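# Fit backing onto pin post, then bin the pin

## Task

Push a rubber backing onto the pin's post until it is fully or almost fully seated (a tight backing may stall partway if pushed too gently), then put the pin into the bin and release it, so that at the end neither gripper holds anything or is in contact with any pin or backing.

## Robot and tools

ROBOT AND FRAME. There are two arms, left_arm and right_arm, each with a two-finger parallel gripper and a wrist camera. All poses in results share one scene frame: origin at the table centre, table surface at z = +0.020 m, +z up. The arms face each other across the table; left_arm's base is at (-0.072, +0.458, +0.052) m on the +y side, right_arm's at (-0.075, -0.488, +0.089) m. The names left and right are labels, not image sides. Each gripper's fingers extend along its own +x axis and close along its own y axis. The reported end_effector_position is the point between the finger pads, roughly 3 to 4 cm short of the fingertips; at long reach it can be somewhat wrong.

THE 14-NUMBER ROW. Every motion command is one flat list of 14 numbers, each in [-1, 1]: dx, dy, dz, rx, ry, rz, opening for left_arm, followed by the same seven for right_arm. Both arms must always be filled in. The first six numbers per arm are an offset, not a pose: they are expressed in that gripper's own axes and counted from its pose in the most recent result that showed it (before any such result, and for second or later calls within one reply, from where the gripper is when the action begins). Scale: 1.0 equals 0.6 m of translation or 180 degrees of rotation; rx, ry, rz form a single rotation vector. The opening is absolute: +1 is fully open (0.088 m), empty fingers close at about -0.80, and anything lower adds nothing. Closing fully takes at least about 0.5 s. Zero offsets do not mean stay put: they send the gripper back to the reference pose. To keep an arm still, give it the offset that returns it to where it should be (zeros once the reference is that pose), plus its desired opening.

execute_actions. Argument actions is a list with zero or one entry. Empty list: just report the state. {"rows": [[14 numbers], ...], "steps": n}: up to 15 rows and n up to 15 control steps of 1/30 s each (default 15); row k is used on step k, and the last row repeats to fill the remaining steps. Each row is an offset from the same reference pose, not from the previous row. {"steps": n} alone with n up to 300 is a wait, counted from the previous result, so your reply time eats into it. Optional pictures (true/false) controls whether camera images come back. A refused call moves nothing.

move. target is one 14-number row as above; speed is the top path speed in m/s, 0.002 to 0.5 (default 0.25), with turning capped at twice that in rad/s. Each gripper travels a straight line toward its target; both paths finish together and last 0.5 to 10 s (cut off at 10 s). The opening is applied at the start. Paths ignore obstacles and the other arm. The result adds a move: line giving the ending (done, off_target, moving, held, fault) and any limits (paced: the sent pose was clipped; held: a check blocked some steps, after which the arm may speed up sharply), plus each gripper's remaining distance to its target.

wait: seconds from 0 to 10; sends nothing new. zoom_image: camera (cam_head_left, cam_head_right, cam_left_wrist, cam_right_wrist, all 896x504) and region [x0, y0, x1, y1] in pixels from the top-left, at most 504 by 504. read_manual only returns licence text. finished_scene(scene) ends the current scene irreversibly and reports whether the goal holds.

CONTROLLER. Each step the commanded pose is clipped to 70 mm and 16 degrees from the measured one, then joints follow by damped inverse kinematics, favouring position over orientation. After an action ends the arm continues only to its last clipped pose, so far targets may need several actions. Joint friction can leave a gripper short or slightly tilted, and tiny moves may not happen; check the result and correct.

RESULT LINES. The state line gives each arm's position (m), quaternion wxyz and velocities. grip_measured is the finger opening on the command scale (the last joint value is the opening in metres); it may be off by about 1 mm and reads up to 0.061 narrower while squeezing something hard. Holding needs a command below grip_measured, about 0.07 below for a firm grip. Parts thinner than about 3 mm get proportionally less force. Hand target shows where the controller is driving each gripper. pose unreachable and HELD mean a clearance check altered or blocked a command. MOTOR HOT warns from 50 °C; at 95 °C an OVER-TEMPERATURE FAULT holds the arm and may cut its power. A torque fault (limits in N m: waist 18, shoulder 22.3, elbow 22.2, wrist pitch 5.86, wrist yaw 5.84, wrist roll 5.48, including held weight) freezes that arm for 10 s.

CAUTIONS. Never let the arms collide or press on each other. Do not knock or place anything off the table. Contacts hit harder at higher speed and targets set farther past contact push harder; press the backing firmly but not violently. Avoid drops and slips; occasional tugs on held parts or pushes on loose objects may occur. Joint ranges (rad): waist ±3.054, shoulder 0 to 3.142, elbow 0 to 2.356, wrist pitch ±1.571, wrist yaw ±1.571, wrist roll ±3.142.

Each tool is called after "Call:" by a JSON object that holds its "api" and its "payload", one argument or row to a line.

## Session

Call:
{"api": "execute_actions", "payload": {
  "actions": []
}}

Scene clock: 0.00 s of 4800.00 s.
left_arm: end_effector_position=(-0.2293, -0.0227, +0.3400) grip_measured=+1.000 end_effector_quat_wxyz=(+0.401, +0.169, +0.214, -0.875) end_effector_velocity=(-0.000, +0.000, -0.004) end_effector_angular_velocity=(+0.007, -0.011, +0.000) | right_arm: end_effector_position=(+0.2325, -0.3630, +0.2603) grip_measured=+0.997 end_effector_quat_wxyz=(+0.553, +0.529, +0.533, -0.361) end_effector_velocity=(+0.003, -0.003, +0.002) end_effector_angular_velocity=(-0.001, -0.013, -0.016)
Joint positions: left_arm=[ 0.186  1.819  1.721 -0.477  0.535  0.046  0.088] | right_arm=[-1.278  1.621  1.445 -1.176 -0.098  1.726  0.088]
Joint velocities: left_arm=[-0.002  0.002 -0.002 -0.007 -0.007  0.007  0.   ] | right_arm=[-0.007 -0.002  0.002  0.007  0.007  0.007 -0.   ]
Heat: left arm: hottest elbow 27 °C (+0.0 °C/min); right arm: hottest wrist pitch 30 °C (+0.0 °C/min).
Hand target (left_arm): -0.229, -0.023, +0.340; -0.401, -0.169, -0.214, +0.875
Hand target (right_arm): +0.232, -0.363, +0.260; +0.553, +0.529, +0.533, -0.361
camera_calibration (this result's frames):
cam_left_wrist: T_world_to_cam=[[-0.815685, 0.534827, 0.220494, -0.240386], [0.322005, 0.736403, -0.594999, 0.320997], [-0.480594, -0.414331, -0.77289, 0.21727], [0, 0, 0, 1]] pos_world=[-0.195023, -0.0177959, 0.411923]
cam_right_wrist: T_world_to_cam=[[-0.975698, -0.176749, -0.129515, 0.19818], [-0.215241, 0.883832, 0.415345, 0.297712], [0.0410573, 0.433128, -0.900397, 0.459376], [0, 0, 0, 1]] pos_world=[0.238583, -0.427068, 0.315635]

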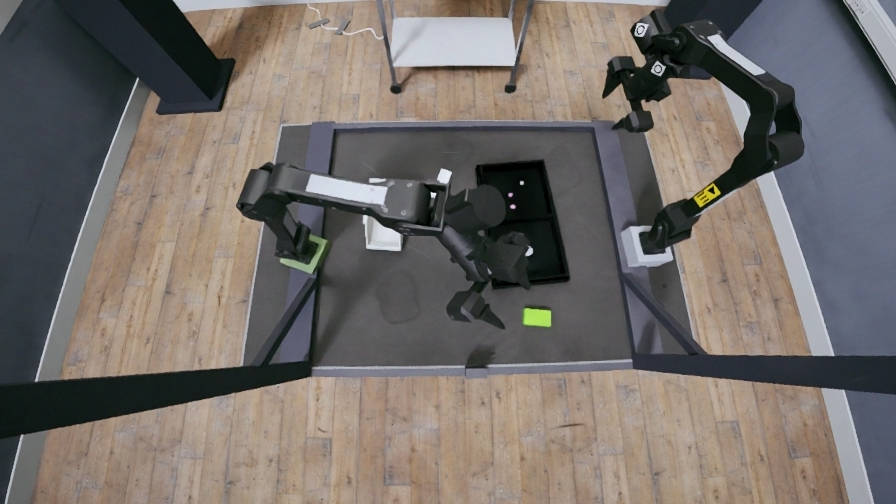

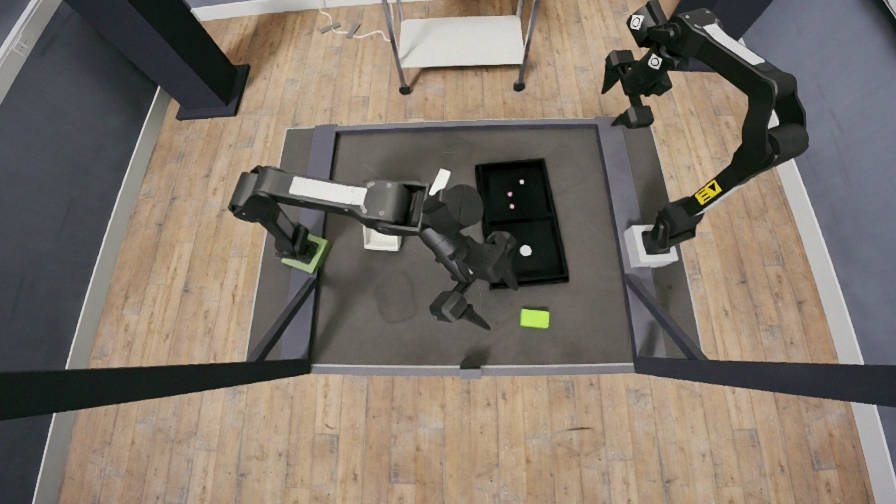

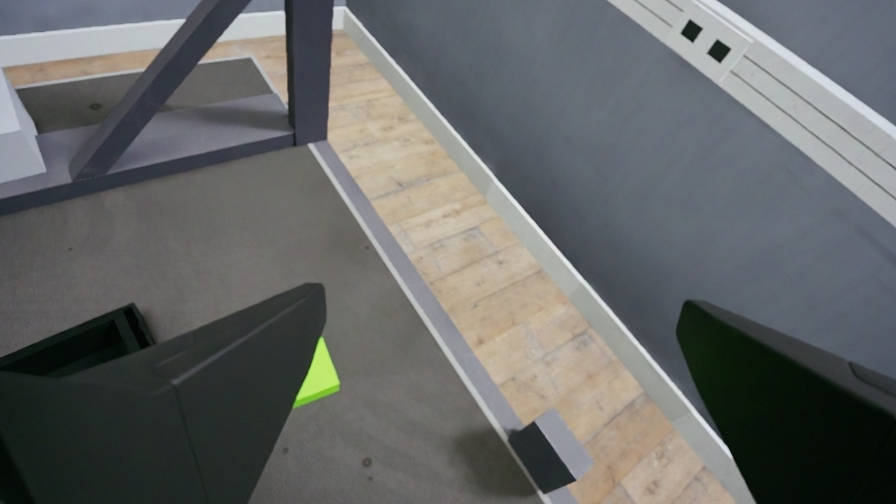

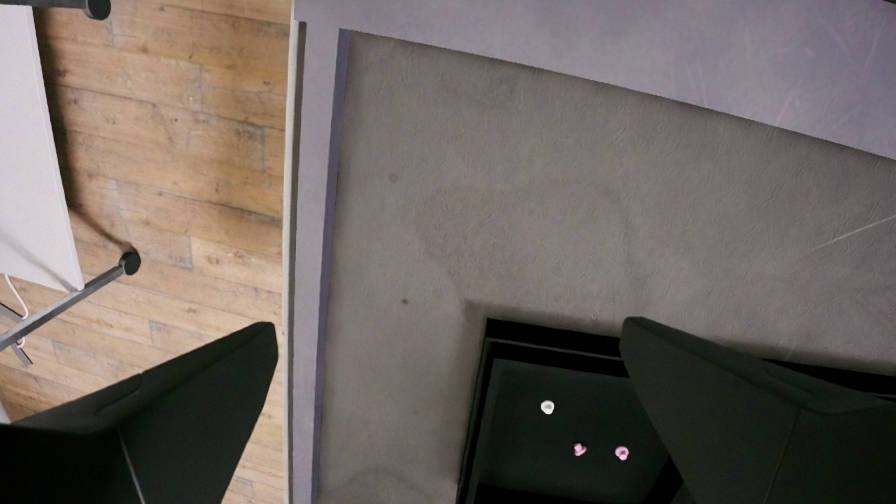

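Call:
{"api": "zoom_image", "payload": {
  "camera": "cam_head_right",
  "region": [480,160,580,280]
}}

Call:
{"api": "zoom_image", "payload": {
  "camera": "cam_right_wrist",
  "region": [510,380,670,480]
}}

Region (480, 160, 580, 280) of cam_head_right's 896x504 image, scaled by 4.200, with more detail than that image has.

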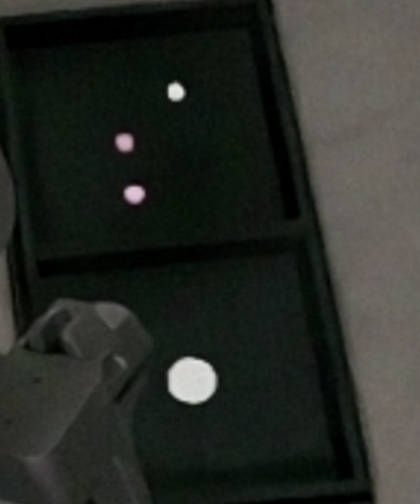

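Region (510, 380, 670, 480) of cam_right_wrist's 896x504 image, scaled by 3.150, with more detail than that image has; it fills the top 315 rows of this view, and the rest is white.

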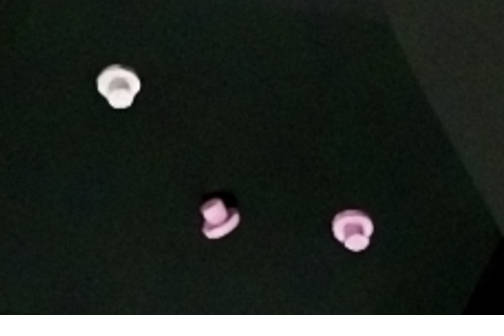

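Call:
{"api": "move", "payload": {
  "target": [-0.26,-0.245,-0.21,0,0,0,1,0.065,-0.248,-0.367,-0.931,0.089,-0.07,-0.45],
  "speed": 0.5
}}

Call:
{"api": "zoom_image", "payload": {
  "camera": "cam_head_right",
  "region": [505,230,550,270]
}}

Scene clock: 19.43 s of 4800.00 s.
left_arm: end_effector_position=(-0.2286, +0.2238, +0.3407) grip_measured=+1.000 end_effector_quat_wxyz=(+0.401, +0.168, +0.208, -0.876) end_effector_velocity=(-0.001, +0.005, -0.003) end_effector_angular_velocity=(+0.022, +0.001, -0.010) | right_arm: end_effector_position=(+0.0524, -0.1711, +0.2245) grip_measured=-0.448 end_effector_quat_wxyz=(+0.503, -0.495, +0.500, +0.502) end_effector_velocity=(-0.003, -0.003, -0.000) end_effector_angular_velocity=(-0.018, +0.015, +0.010)
Joint positions: left_arm=[-0.077  0.895  0.984 -0.595  0.307 -0.095  0.088] | right_arm=[-0.435  1.83   1.569 -1.301 -0.008 -0.38   0.017]
Joint velocities: left_arm=[-0.007 -0.007 -0.002 -0.022  0.007 -0.007  0.   ] | right_arm=[ 0.002  0.002  0.002 -0.022 -0.007 -0.007 -0.   ]
Heat: left arm: hottest shoulder 29 °C (+6.2 °C/min); right arm: hottest shoulder 30 °C (+0.0 °C/min).
Hand target (left_arm): -0.228, +0.226, +0.337; -0.401, -0.171, -0.212, +0.874
Hand target (right_arm): +0.052, -0.169, +0.222; +0.499, -0.499, +0.500, +0.502
Off the commanded pose (left_arm): 0.003 m, 1 deg.
Off the commanded pose (right_arm): 0.004 m, 1 deg.
After step 90, 12.87 s passed at rest.
move: done
camera_calibration (this result's frames):
cam_left_wrist: T_world_to_cam=[[-0.815123, 0.539094, 0.212018, -0.36974], [0.325044, 0.728591, -0.602911, 0.144873], [-0.4795, -0.422532, -0.769121, 0.321042], [0, 0, 0, 1]] pos_world=[-0.194534, 0.229422, 0.412657]
cam_right_wrist: T_world_to_cam=[[0.997621, -0.0214078, 0.0655305, -0.0688315], [-0.0392095, -0.95804, 0.283938, -0.190664], [0.0567024, -0.285832, -0.956601, 0.240177], [0, 0, 0, 1]] pos_world=[0.0475733, -0.115487, 0.288401]

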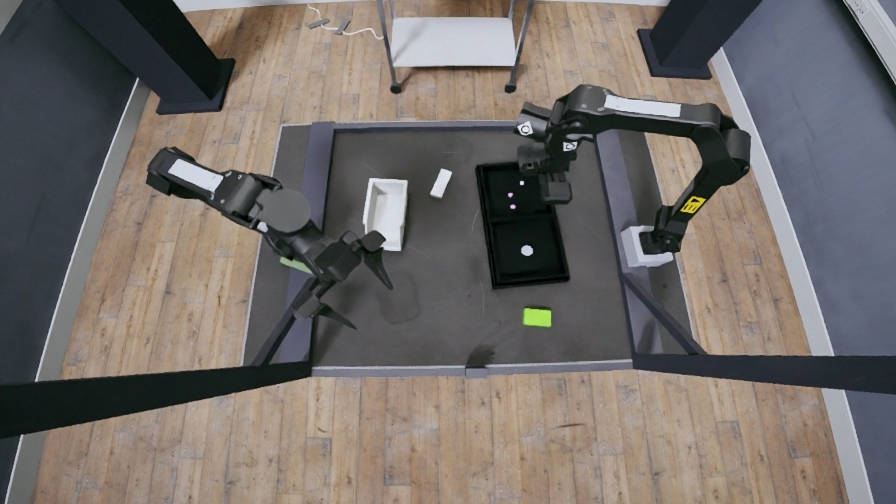

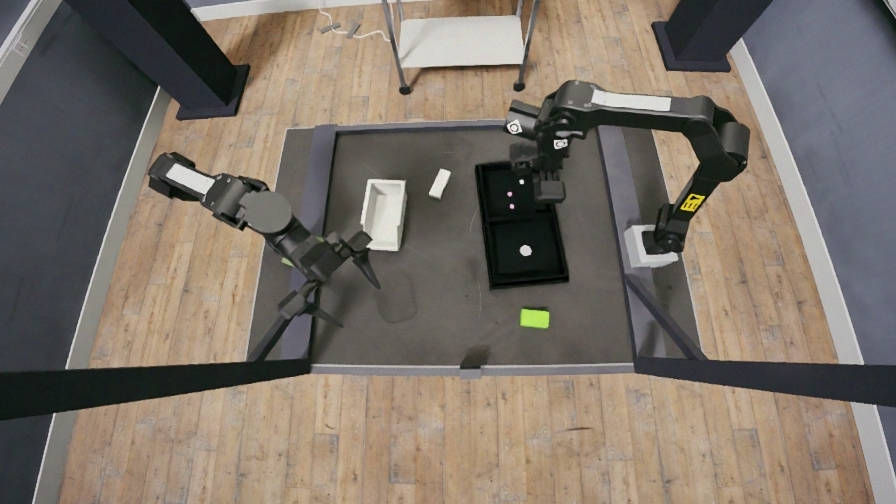

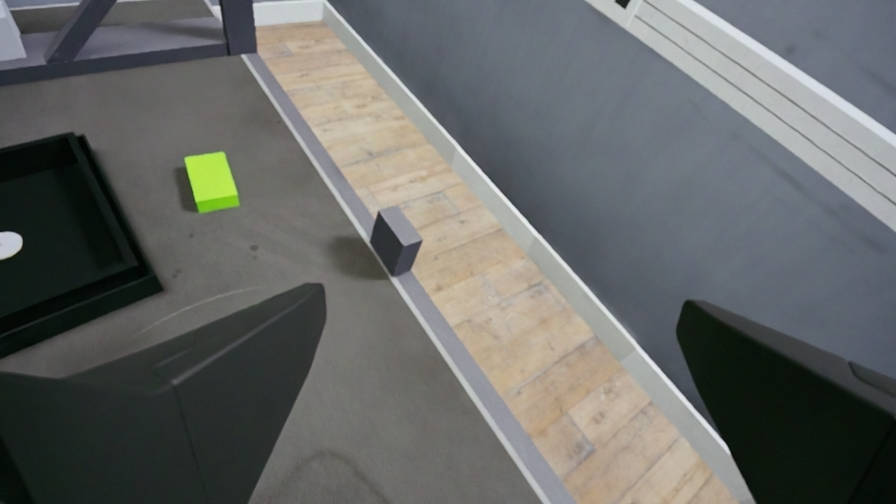

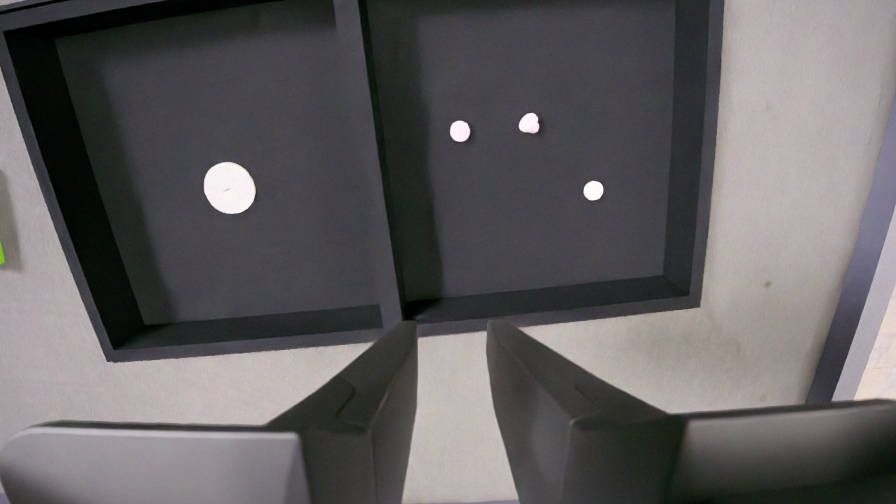

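Region (505, 230, 550, 270) of cam_head_right's 896x504 image, scaled by 11.200, with more detail than that image has.

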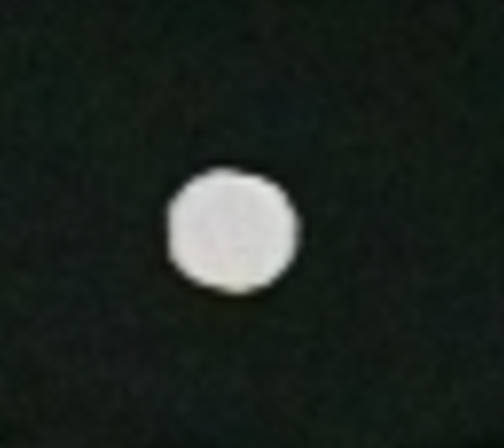

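Call:
{"api": "move", "payload": {
  "target": [0,0,0,0,0,0,1,0.16,-0.032,0.083,0,0,0,-0.45]
}}

Scene clock: 23.87 s of 4800.00 s.
left_arm: end_effector_position=(-0.2286, +0.2240, +0.3408) grip_measured=+1.000 end_effector_quat_wxyz=(+0.401, +0.168, +0.208, -0.876) end_effector_velocity=(+0.002, -0.000, +0.000) end_effector_angular_velocity=(+0.014, +0.010, +0.019) | right_arm: end_effector_position=(+0.0721, -0.1220, +0.1340) grip_measured=-0.448 end_effector_quat_wxyz=(+0.506, -0.494, +0.497, +0.503) end_effector_velocity=(-0.004, -0.005, -0.005) end_effector_angular_velocity=(-0.031, +0.020, +0.025)
Joint positions: left_arm=[-0.078  0.894  0.984 -0.595  0.307 -0.096  0.088] | right_arm=[-0.434  2.082  1.557 -1.029 -0.008 -0.38   0.017]
Joint velocities: left_arm=[ 0.002 -0.002  0.002 -0.007 -0.007 -0.022  0.   ] | right_arm=[ 0.002  0.012 -0.002 -0.022 -0.007 -0.022  0.   ]
Heat: left arm: hottest shoulder 29 °C (+5.0 °C/min); right arm: hottest shoulder 30 °C (+0.0 °C/min).
Hand target (left_arm): -0.229, +0.224, +0.341; -0.401, -0.168, -0.208, +0.876
Hand target (right_arm): +0.072, -0.120, +0.129; +0.504, -0.495, +0.499, +0.502
Off the commanded pose (left_arm): 0.000 m, 0 deg.
Off the commanded pose (right_arm): 0.005 m, 0 deg.
After step 90, 0.37 s passed at rest.
move: done
camera_calibration (this result's frames):
cam_left_wrist: T_world_to_cam=[[-0.815143, 0.539029, 0.212106, -0.369862], [0.324811, 0.72852, -0.603123, 0.144833], [-0.479624, -0.422737, -0.76893, 0.321179], [0, 0, 0, 1]] pos_world=[-0.194489, 0.229627, 0.412766]
cam_right_wrist: T_world_to_cam=[[0.99743, -0.0210919, 0.0684661, -0.0818625], [-0.0393479, -0.959915, 0.277516, -0.116509], [0.0598683, -0.279497, -0.958278, 0.167288], [0, 0, 0, 1]] pos_world=[0.0670525, -0.0668089, 0.198246]

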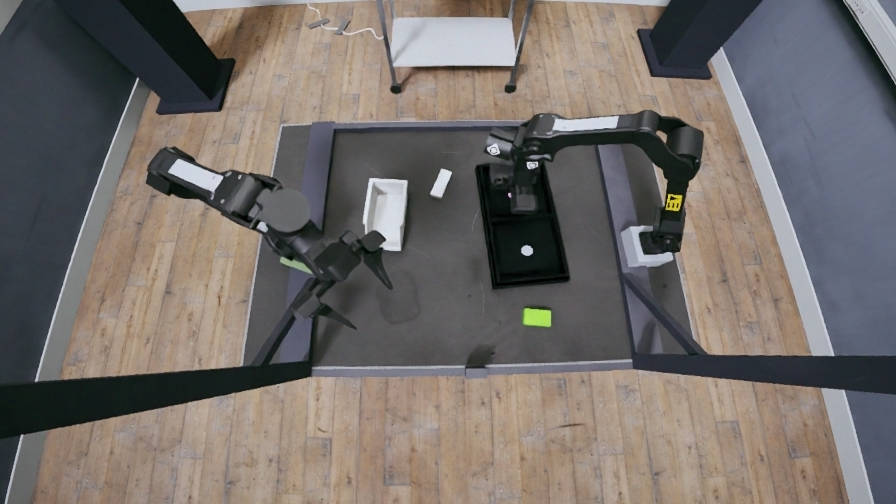

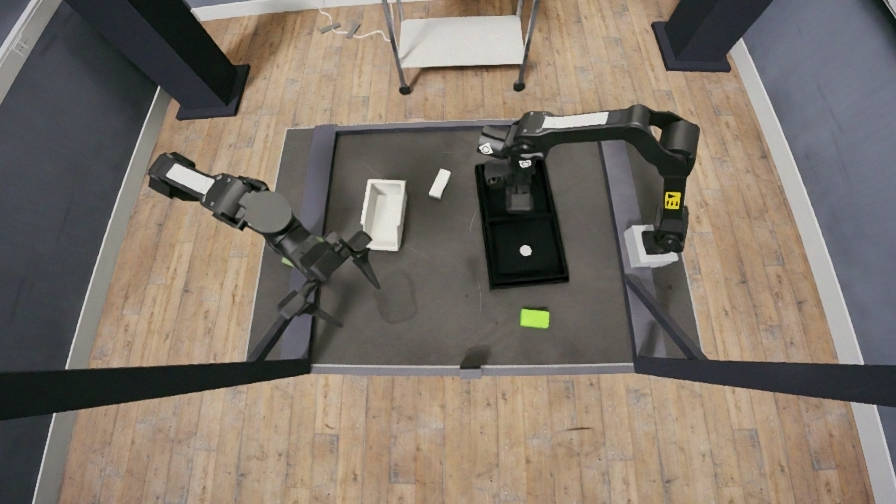

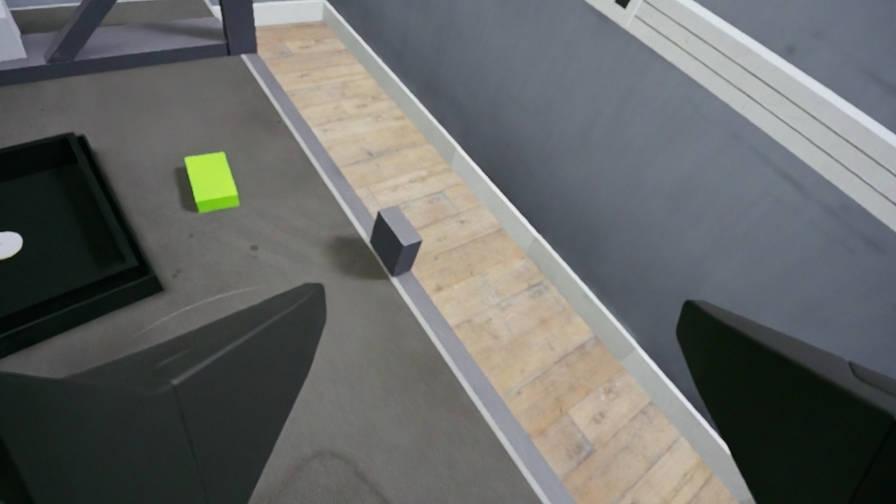

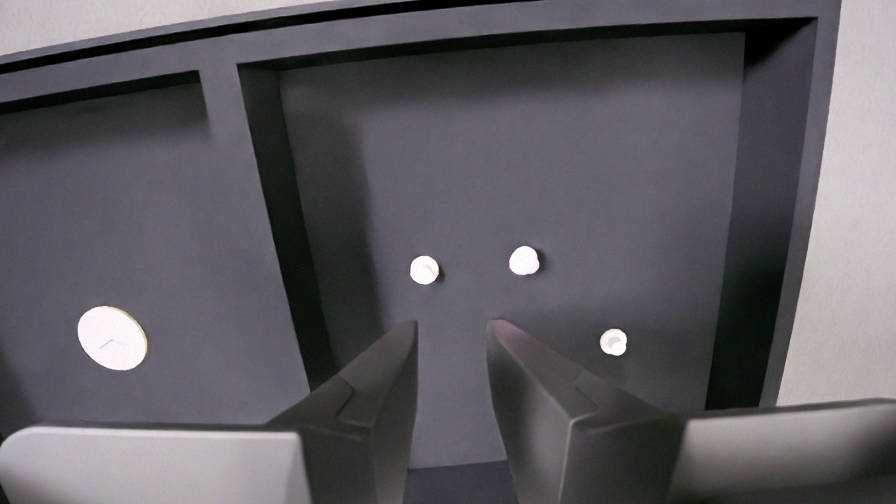

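Call:
{"api": "move", "payload": {
  "target": [0,0,0,0,0,0,1,0.075,0.011,-0.010,0,0,0,-0.45],
  "speed": 0.15
}}

Scene clock: 29.87 s of 4800.00 s.
left_arm: end_effector_position=(-0.2286, +0.2240, +0.3408) grip_measured=+1.000 end_effector_quat_wxyz=(+0.401, +0.168, +0.208, -0.876) end_effector_velocity=(+0.004, +0.000, -0.007) end_effector_angular_velocity=(+0.015, -0.025, +0.018) | right_arm: end_effector_position=(+0.0680, -0.1234, +0.0973) grip_measured=-0.448 end_effector_quat_wxyz=(+0.513, -0.490, +0.490, +0.506) end_effector_velocity=(-0.005, -0.000, -0.002) end_effector_angular_velocity=(+0.011, +0.035, +0.006)
Joint positions: left_arm=[-0.078  0.894  0.984 -0.595  0.307 -0.096  0.088] | right_arm=[-0.426  2.103  1.434 -0.863 -0.008 -0.371  0.017]
Joint velocities: left_arm=[ 0.002 -0.002 -0.007 -0.022 -0.022  0.007  0.   ] | right_arm=[-0.002 -0.002 -0.012  0.007 -0.037 -0.007 -0.   ]
Heat: left arm: hottest elbow 29 °C (+4.0 °C/min); right arm: hottest shoulder 32 °C (+4.0 °C/min).
Hand target (left_arm): -0.229, +0.224, +0.341; -0.401, -0.168, -0.208, +0.876
Hand target (right_arm): +0.065, -0.127, +0.089; +0.506, -0.494, +0.497, +0.503
Off the commanded pose (left_arm): 0.000 m, 0 deg.
Off the commanded pose (right_arm): 0.010 m, 1 deg.
After step 90, 2.13 s passed at rest.
move: off_target (right_arm)
camera_calibration (this result's frames):
cam_left_wrist: T_world_to_cam=[[-0.815143, 0.539029, 0.212106, -0.369862], [0.324811, 0.72852, -0.603123, 0.144833], [-0.479624, -0.422737, -0.76893, 0.321179], [0, 0, 0, 1]] pos_world=[-0.194489, 0.229627, 0.412766]
cam_right_wrist: T_world_to_cam=[[0.996824, -0.0230084, 0.0762438, -0.0762452], [-0.0419213, -0.965582, 0.256699, -0.106301], [0.0677134, -0.25908, -0.963479, 0.13454], [0, 0, 0, 1]] pos_world=[0.0624366, -0.0695397, 0.162727]

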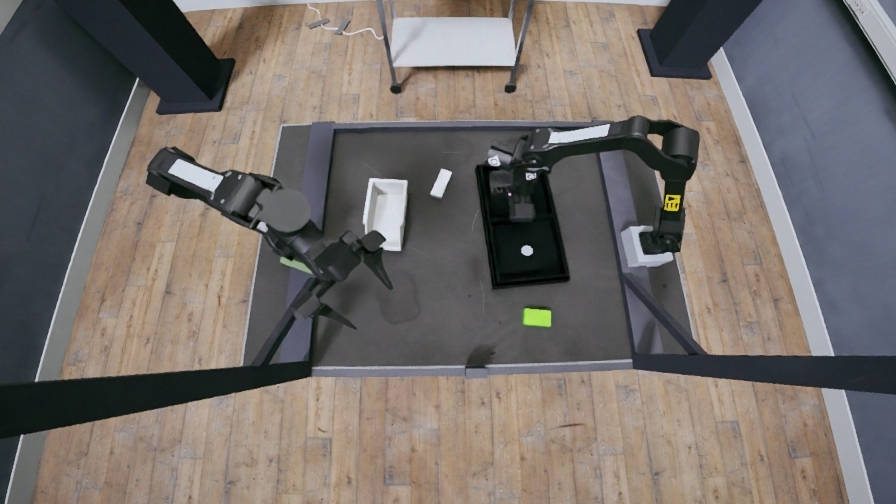

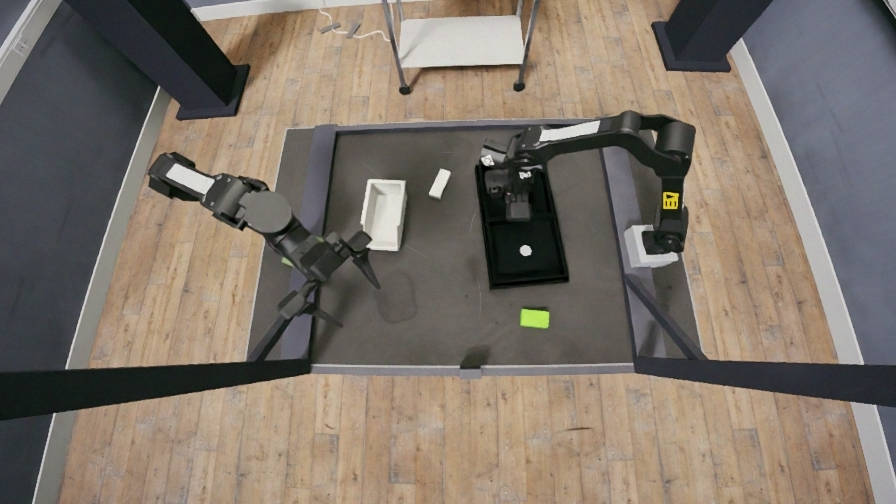

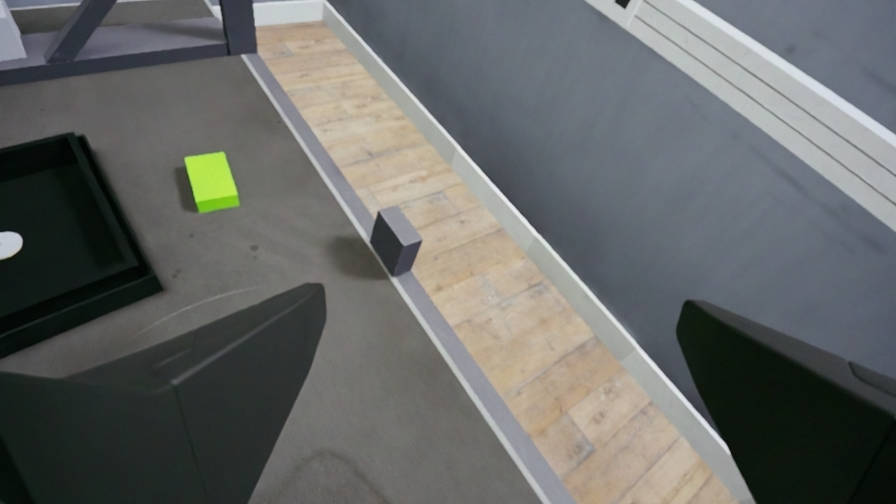

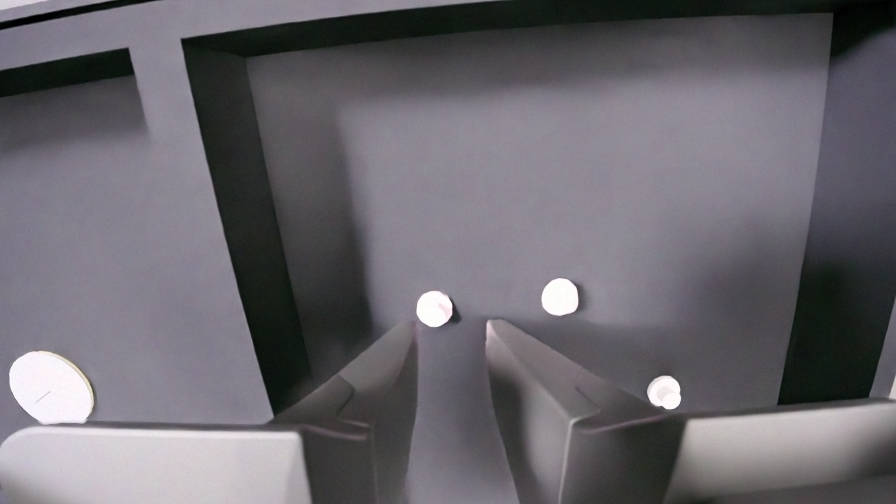

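Call:
{"api": "move", "payload": {
  "target": [0,0,0,0,0,0,1,0.03,0.009,-0.010,0,0.016,0,-0.45],
  "speed": 0.06
}}

Call:
{"api": "zoom_image", "payload": {
  "camera": "cam_right_wrist",
  "region": [380,260,520,400]
}}

Scene clock: 34.73 s of 4800.00 s.
left_arm: end_effector_position=(-0.2286, +0.2240, +0.3408) grip_measured=+1.000 end_effector_quat_wxyz=(+0.401, +0.168, +0.208, -0.876) end_effector_velocity=(+0.001, +0.000, +0.002) end_effector_angular_velocity=(-0.008, +0.006, +0.007) | right_arm: end_effector_position=(+0.0648, -0.1249, +0.0874) grip_measured=-0.448 end_effector_quat_wxyz=(+0.507, -0.499, +0.495, +0.498) end_effector_velocity=(-0.002, -0.005, +0.000) end_effector_angular_velocity=(-0.023, +0.001, +0.024)
Joint positions: left_arm=[-0.078  0.894  0.984 -0.595  0.307 -0.096  0.088] | right_arm=[-0.414  2.128  1.432 -0.859  0.007 -0.36   0.017]
Joint velocities: left_arm=[-0.002 -0.007 -0.002  0.007 -0.007 -0.007  0.   ] | right_arm=[ 0.002 -0.002 -0.002 -0.022  0.007 -0.022 -0.   ]
Heat: left arm: hottest elbow 29 °C (+3.5 °C/min); right arm: hottest shoulder 32 °C (+3.5 °C/min).
Hand target (left_arm): -0.229, +0.224, +0.341; -0.401, -0.168, -0.208, +0.876
Hand target (right_arm): +0.063, -0.129, +0.079; +0.500, -0.503, +0.502, +0.494
Off the commanded pose (left_arm): 0.000 m, 0 deg.
Off the commanded pose (right_arm): 0.009 m, 1 deg.
After step 90, 1.07 s passed at rest.
move: off_target (right_arm)
camera_calibration (this result's frames):
cam_left_wrist: T_world_to_cam=[[-0.815143, 0.539029, 0.212106, -0.369862], [0.324811, 0.72852, -0.603123, 0.144833], [-0.479624, -0.422737, -0.76893, 0.321179], [0, 0, 0, 1]] pos_world=[-0.194489, 0.229627, 0.412766]
cam_right_wrist: T_world_to_cam=[[0.996433, -0.0212248, 0.0816746, -0.0726082], [-0.0436141, -0.958094, 0.283113, -0.10662], [0.072243, -0.285666, -0.955602, 0.120482], [0, 0, 0, 1]] pos_world=[0.0589952, -0.0692753, 0.151248]

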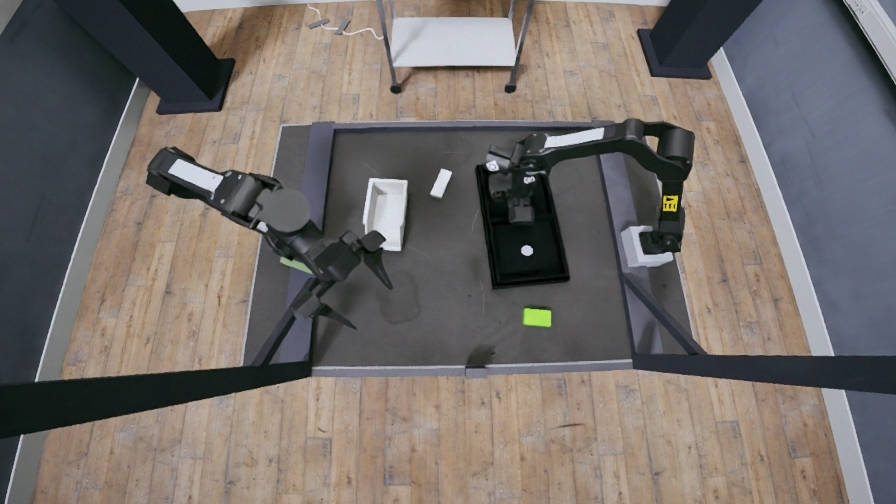

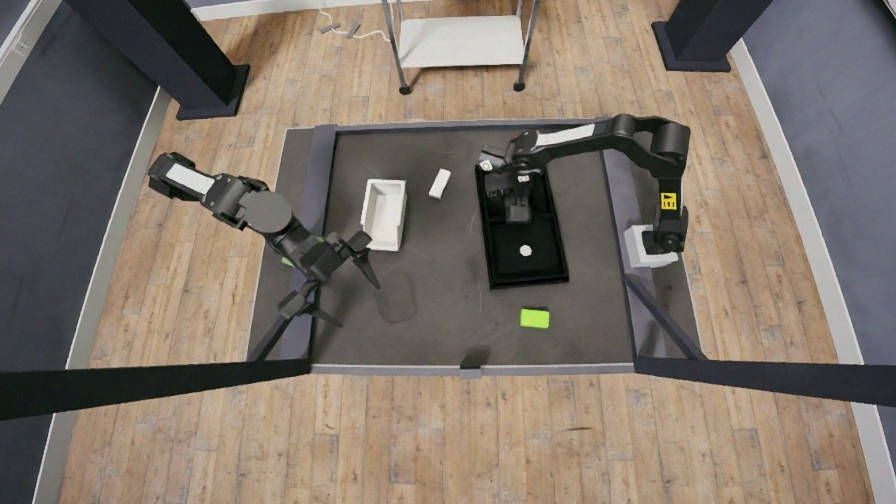

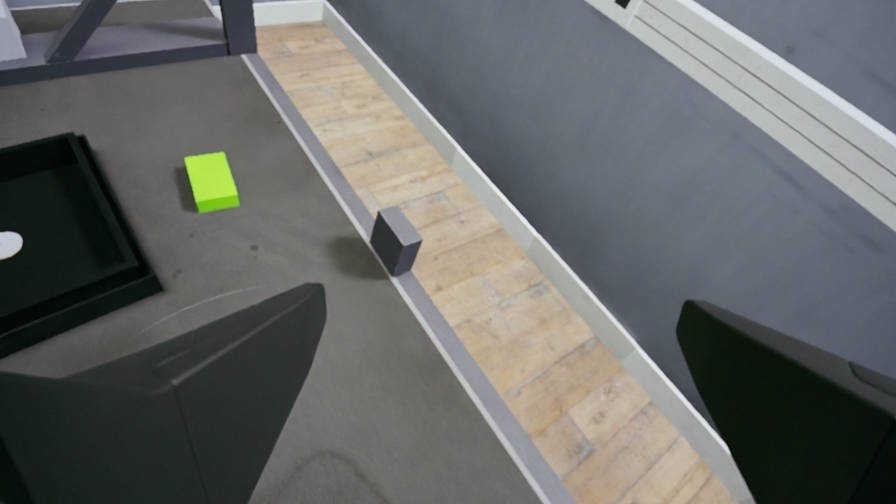

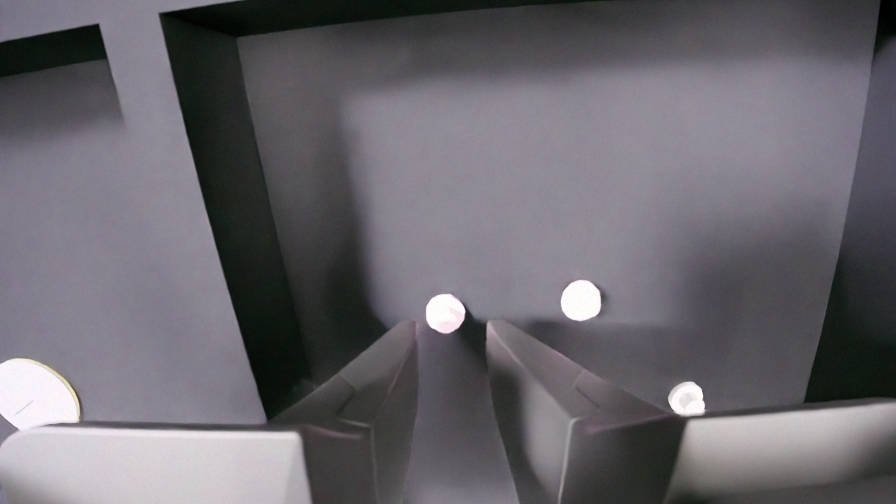

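Region (380, 260, 520, 400) of cam_right_wrist's 896x504 image, scaled by 3.600, with more detail than that image has.

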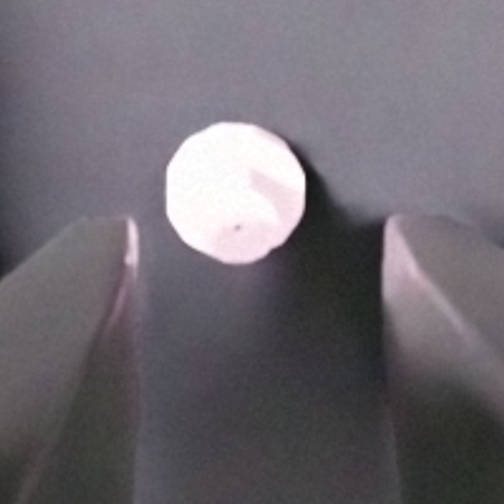

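Call:
{"api": "move", "payload": {
  "target": [0,0,0,0,0,0,1,0.03,0.004,-0.010,0,0.012,0,-0.6],
  "speed": 0.05
}}

Call:
{"api": "zoom_image", "payload": {
  "camera": "cam_right_wrist",
  "region": [380,260,520,400]
}}

Scene clock: 40.37 s of 4800.00 s.
left_arm: end_effector_position=(-0.2286, +0.2240, +0.3408) grip_measured=+1.000 end_effector_quat_wxyz=(+0.401, +0.168, +0.208, -0.876) end_effector_velocity=(+0.000, -0.001, +0.001) end_effector_angular_velocity=(-0.004, +0.004, +0.007) | right_arm: end_effector_position=(+0.0648, -0.1268, +0.0773) grip_measured=-0.598 end_effector_quat_wxyz=(+0.505, -0.504, +0.498, +0.493) end_effector_velocity=(-0.000, -0.001, +0.001) end_effector_angular_velocity=(-0.005, -0.006, +0.010)
Joint positions: left_arm=[-0.078  0.894  0.984 -0.595  0.307 -0.096  0.088] | right_arm=[-0.412  2.149  1.421 -0.84   0.017 -0.357  0.01 ]
Joint velocities: left_arm=[-0.002 -0.002 -0.002  0.007 -0.007 -0.007  0.   ] | right_arm=[ 0.002 -0.002  0.002 -0.007  0.007 -0.007 -0.   ]
Heat: left arm: hottest elbow 29 °C (+3.0 °C/min); right arm: hottest shoulder 33 °C (+4.5 °C/min).
Hand target (left_arm): -0.229, +0.224, +0.341; -0.401, -0.168, -0.208, +0.876
Hand target (right_arm): +0.063, -0.131, +0.069; +0.498, -0.508, +0.505, +0.489
Off the commanded pose (left_arm): 0.000 m, 0 deg.
Off the commanded pose (right_arm): 0.009 m, 1 deg.
After step 90, 1.83 s passed at rest.
move: off_target (right_arm)
camera_calibration (this result's frames):
cam_left_wrist: T_world_to_cam=[[-0.815143, 0.539029, 0.212106, -0.369862], [0.324811, 0.72852, -0.603123, 0.144833], [-0.479624, -0.422737, -0.76893, 0.321179], [0, 0, 0, 1]] pos_world=[-0.194489, 0.229627, 0.412766]
cam_right_wrist: T_world_to_cam=[[0.996025, -0.0207583, 0.0866183, -0.0720459], [-0.0457726, -0.953522, 0.297825, -0.105989], [0.0764102, -0.300606, -0.950683, 0.107753], [0, 0, 0, 1]] pos_world=[0.0586747, -0.0701676, 0.140246]

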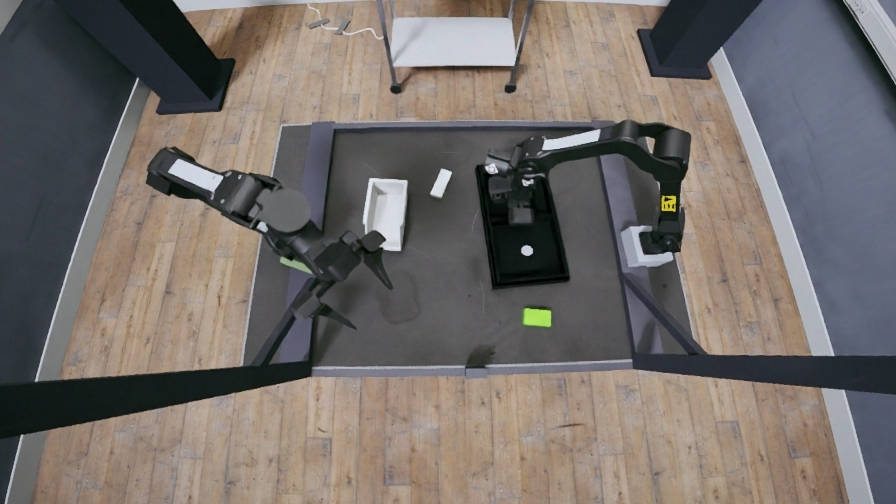

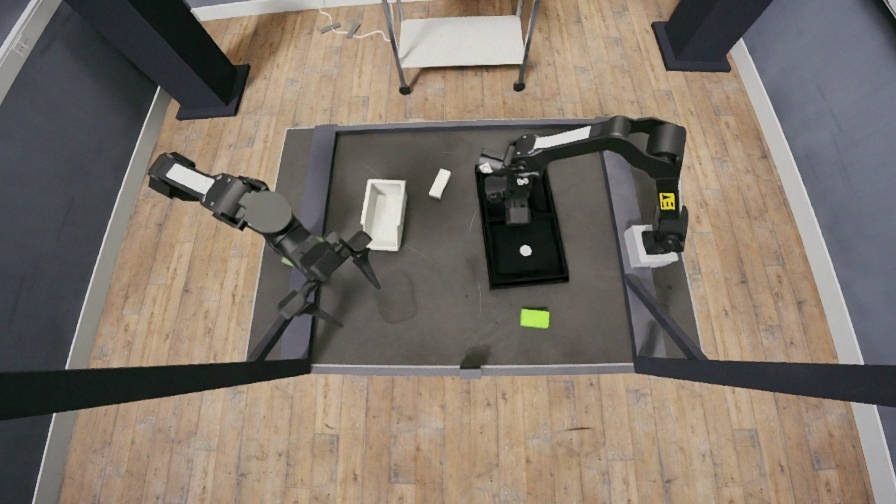

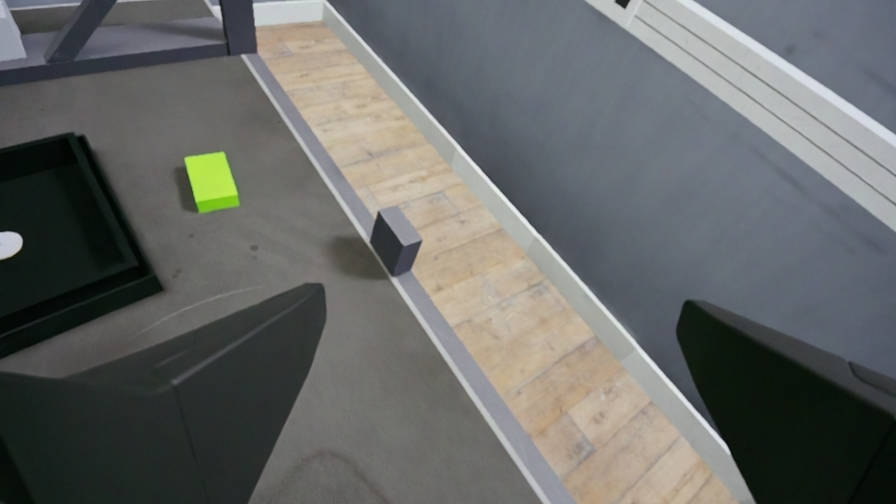

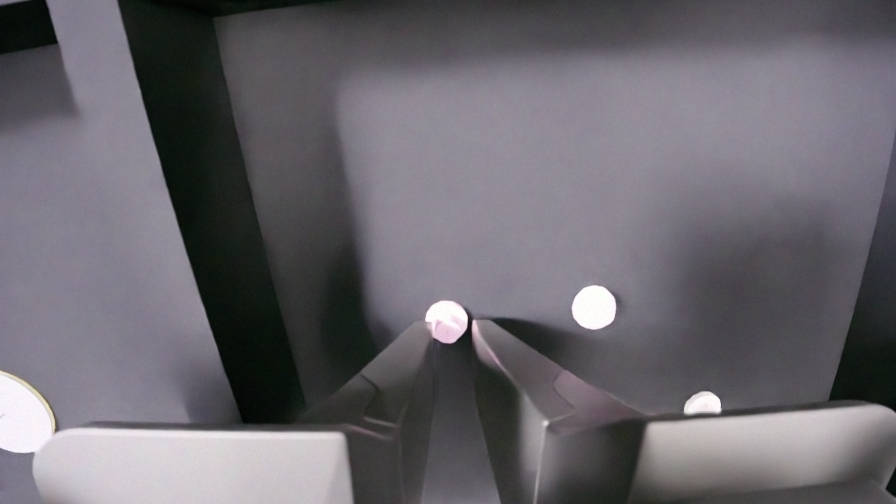

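Region (380, 260, 520, 400) of cam_right_wrist's 896x504 image, scaled by 3.600, with more detail than that image has.

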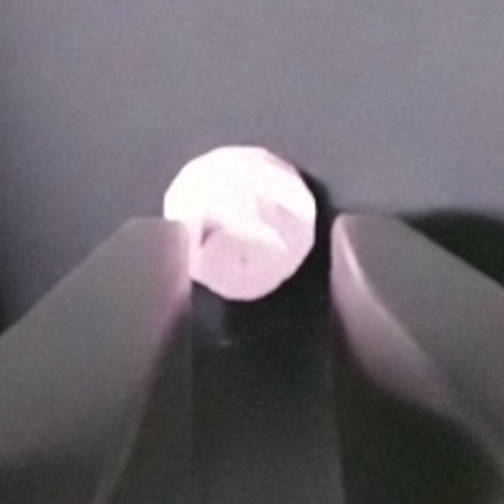

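Call:
{"api": "move", "payload": {
  "target": [0,0,0,0,0,0,1,0.018,0.0055,-0.007,0,0.007,0,-0.62],
  "speed": 0.03
}}

Call:
{"api": "zoom_image", "payload": {
  "camera": "cam_right_wrist",
  "region": [380,260,520,400]
}}

Scene clock: 44.97 s of 4800.00 s.
left_arm: end_effector_position=(-0.2286, +0.2240, +0.3408) grip_measured=+1.000 end_effector_quat_wxyz=(+0.401, +0.168, +0.208, -0.876) end_effector_velocity=(+0.004, -0.001, -0.002) end_effector_angular_velocity=(+0.016, +0.001, +0.032) | right_arm: end_effector_position=(+0.0638, -0.1268, +0.0750) grip_measured=-0.618 end_effector_quat_wxyz=(+0.506, -0.505, +0.497, +0.492) end_effector_velocity=(-0.004, -0.005, -0.001) end_effector_angular_velocity=(-0.023, +0.016, +0.010)
Joint positions: left_arm=[-0.078  0.894  0.984 -0.595  0.307 -0.096  0.088] | right_arm=[-0.408  2.15   1.412 -0.828  0.022 -0.352  0.009]
Joint velocities: left_arm=[ 0.002 -0.002 -0.002 -0.007 -0.022 -0.022  0.   ] | right_arm=[ 0.002  0.002 -0.002 -0.022 -0.007 -0.007 -0.   ]
Heat: left arm: hottest elbow 30 °C (+4.0 °C/min); right arm: hottest shoulder 34 °C (+5.3 °C/min).
Hand target (left_arm): -0.229, +0.224, +0.341; -0.401, -0.168, -0.208, +0.876
Hand target (right_arm): +0.062, -0.131, +0.067; +0.499, -0.509, +0.504, +0.488
Off the commanded pose (left_arm): 0.000 m, 0 deg.
Off the commanded pose (right_arm): 0.010 m, 1 deg.
After step 90, 0.90 s passed at rest.
move: off_target (right_arm)
camera_calibration (this result's frames):
cam_left_wrist: T_world_to_cam=[[-0.815143, 0.539029, 0.212106, -0.369862], [0.324811, 0.72852, -0.603123, 0.144833], [-0.479624, -0.422737, -0.76893, 0.321179], [0, 0, 0, 1]] pos_world=[-0.194489, 0.229627, 0.412766]
cam_right_wrist: T_world_to_cam=[[0.995557, -0.0208601, 0.0918167, -0.0712226], [-0.0473455, -0.953808, 0.296663, -0.105167], [0.0813871, -0.299692, -0.950558, 0.105386], [0, 0, 0, 1]] pos_world=[0.0573499, -0.0702116, 0.137914]

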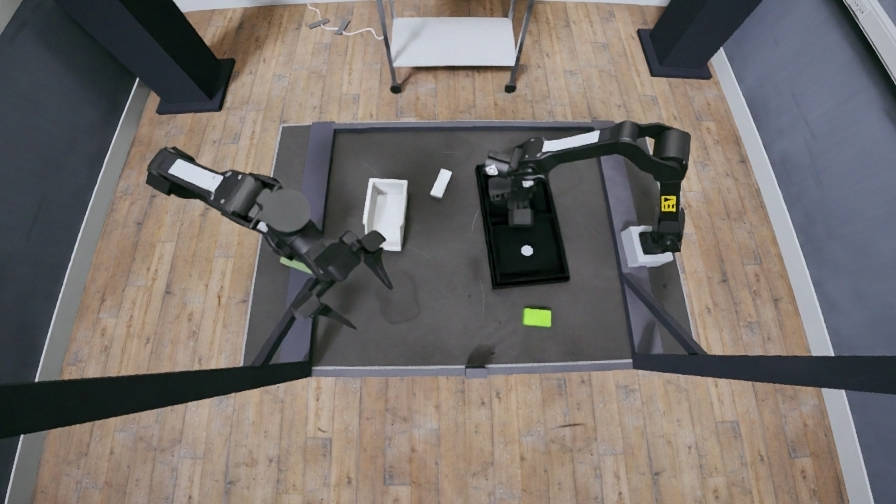

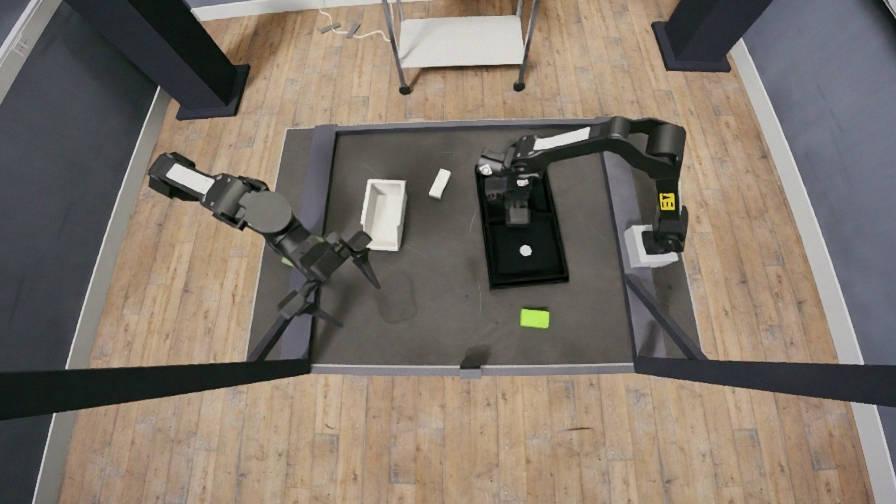

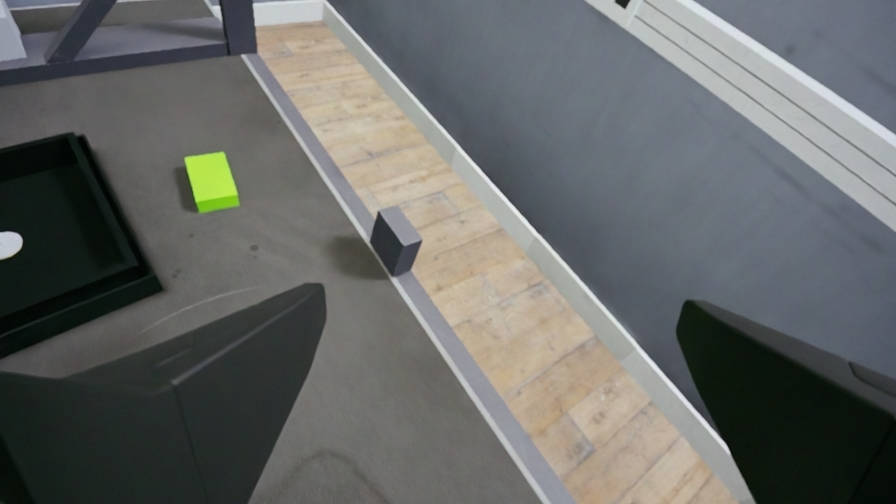

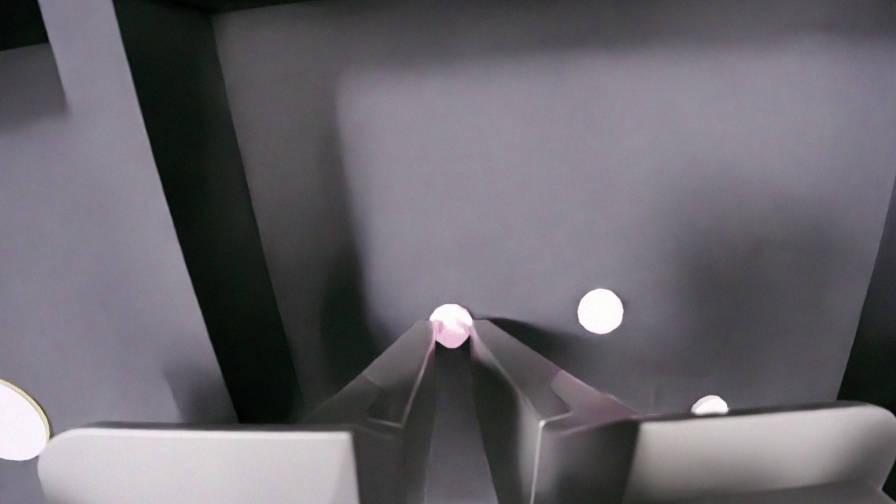

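Region (380, 260, 520, 400) of cam_right_wrist's 896x504 image, scaled by 3.600, with more detail than that image has.

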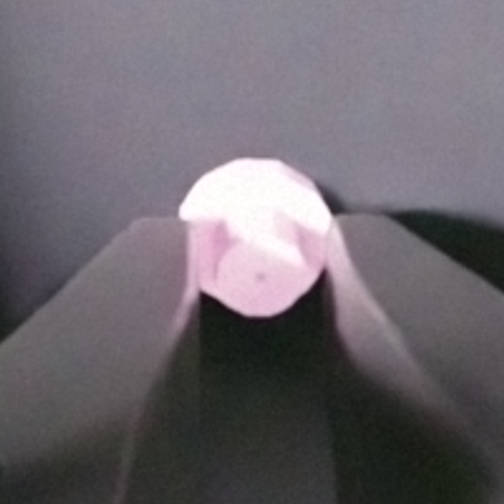

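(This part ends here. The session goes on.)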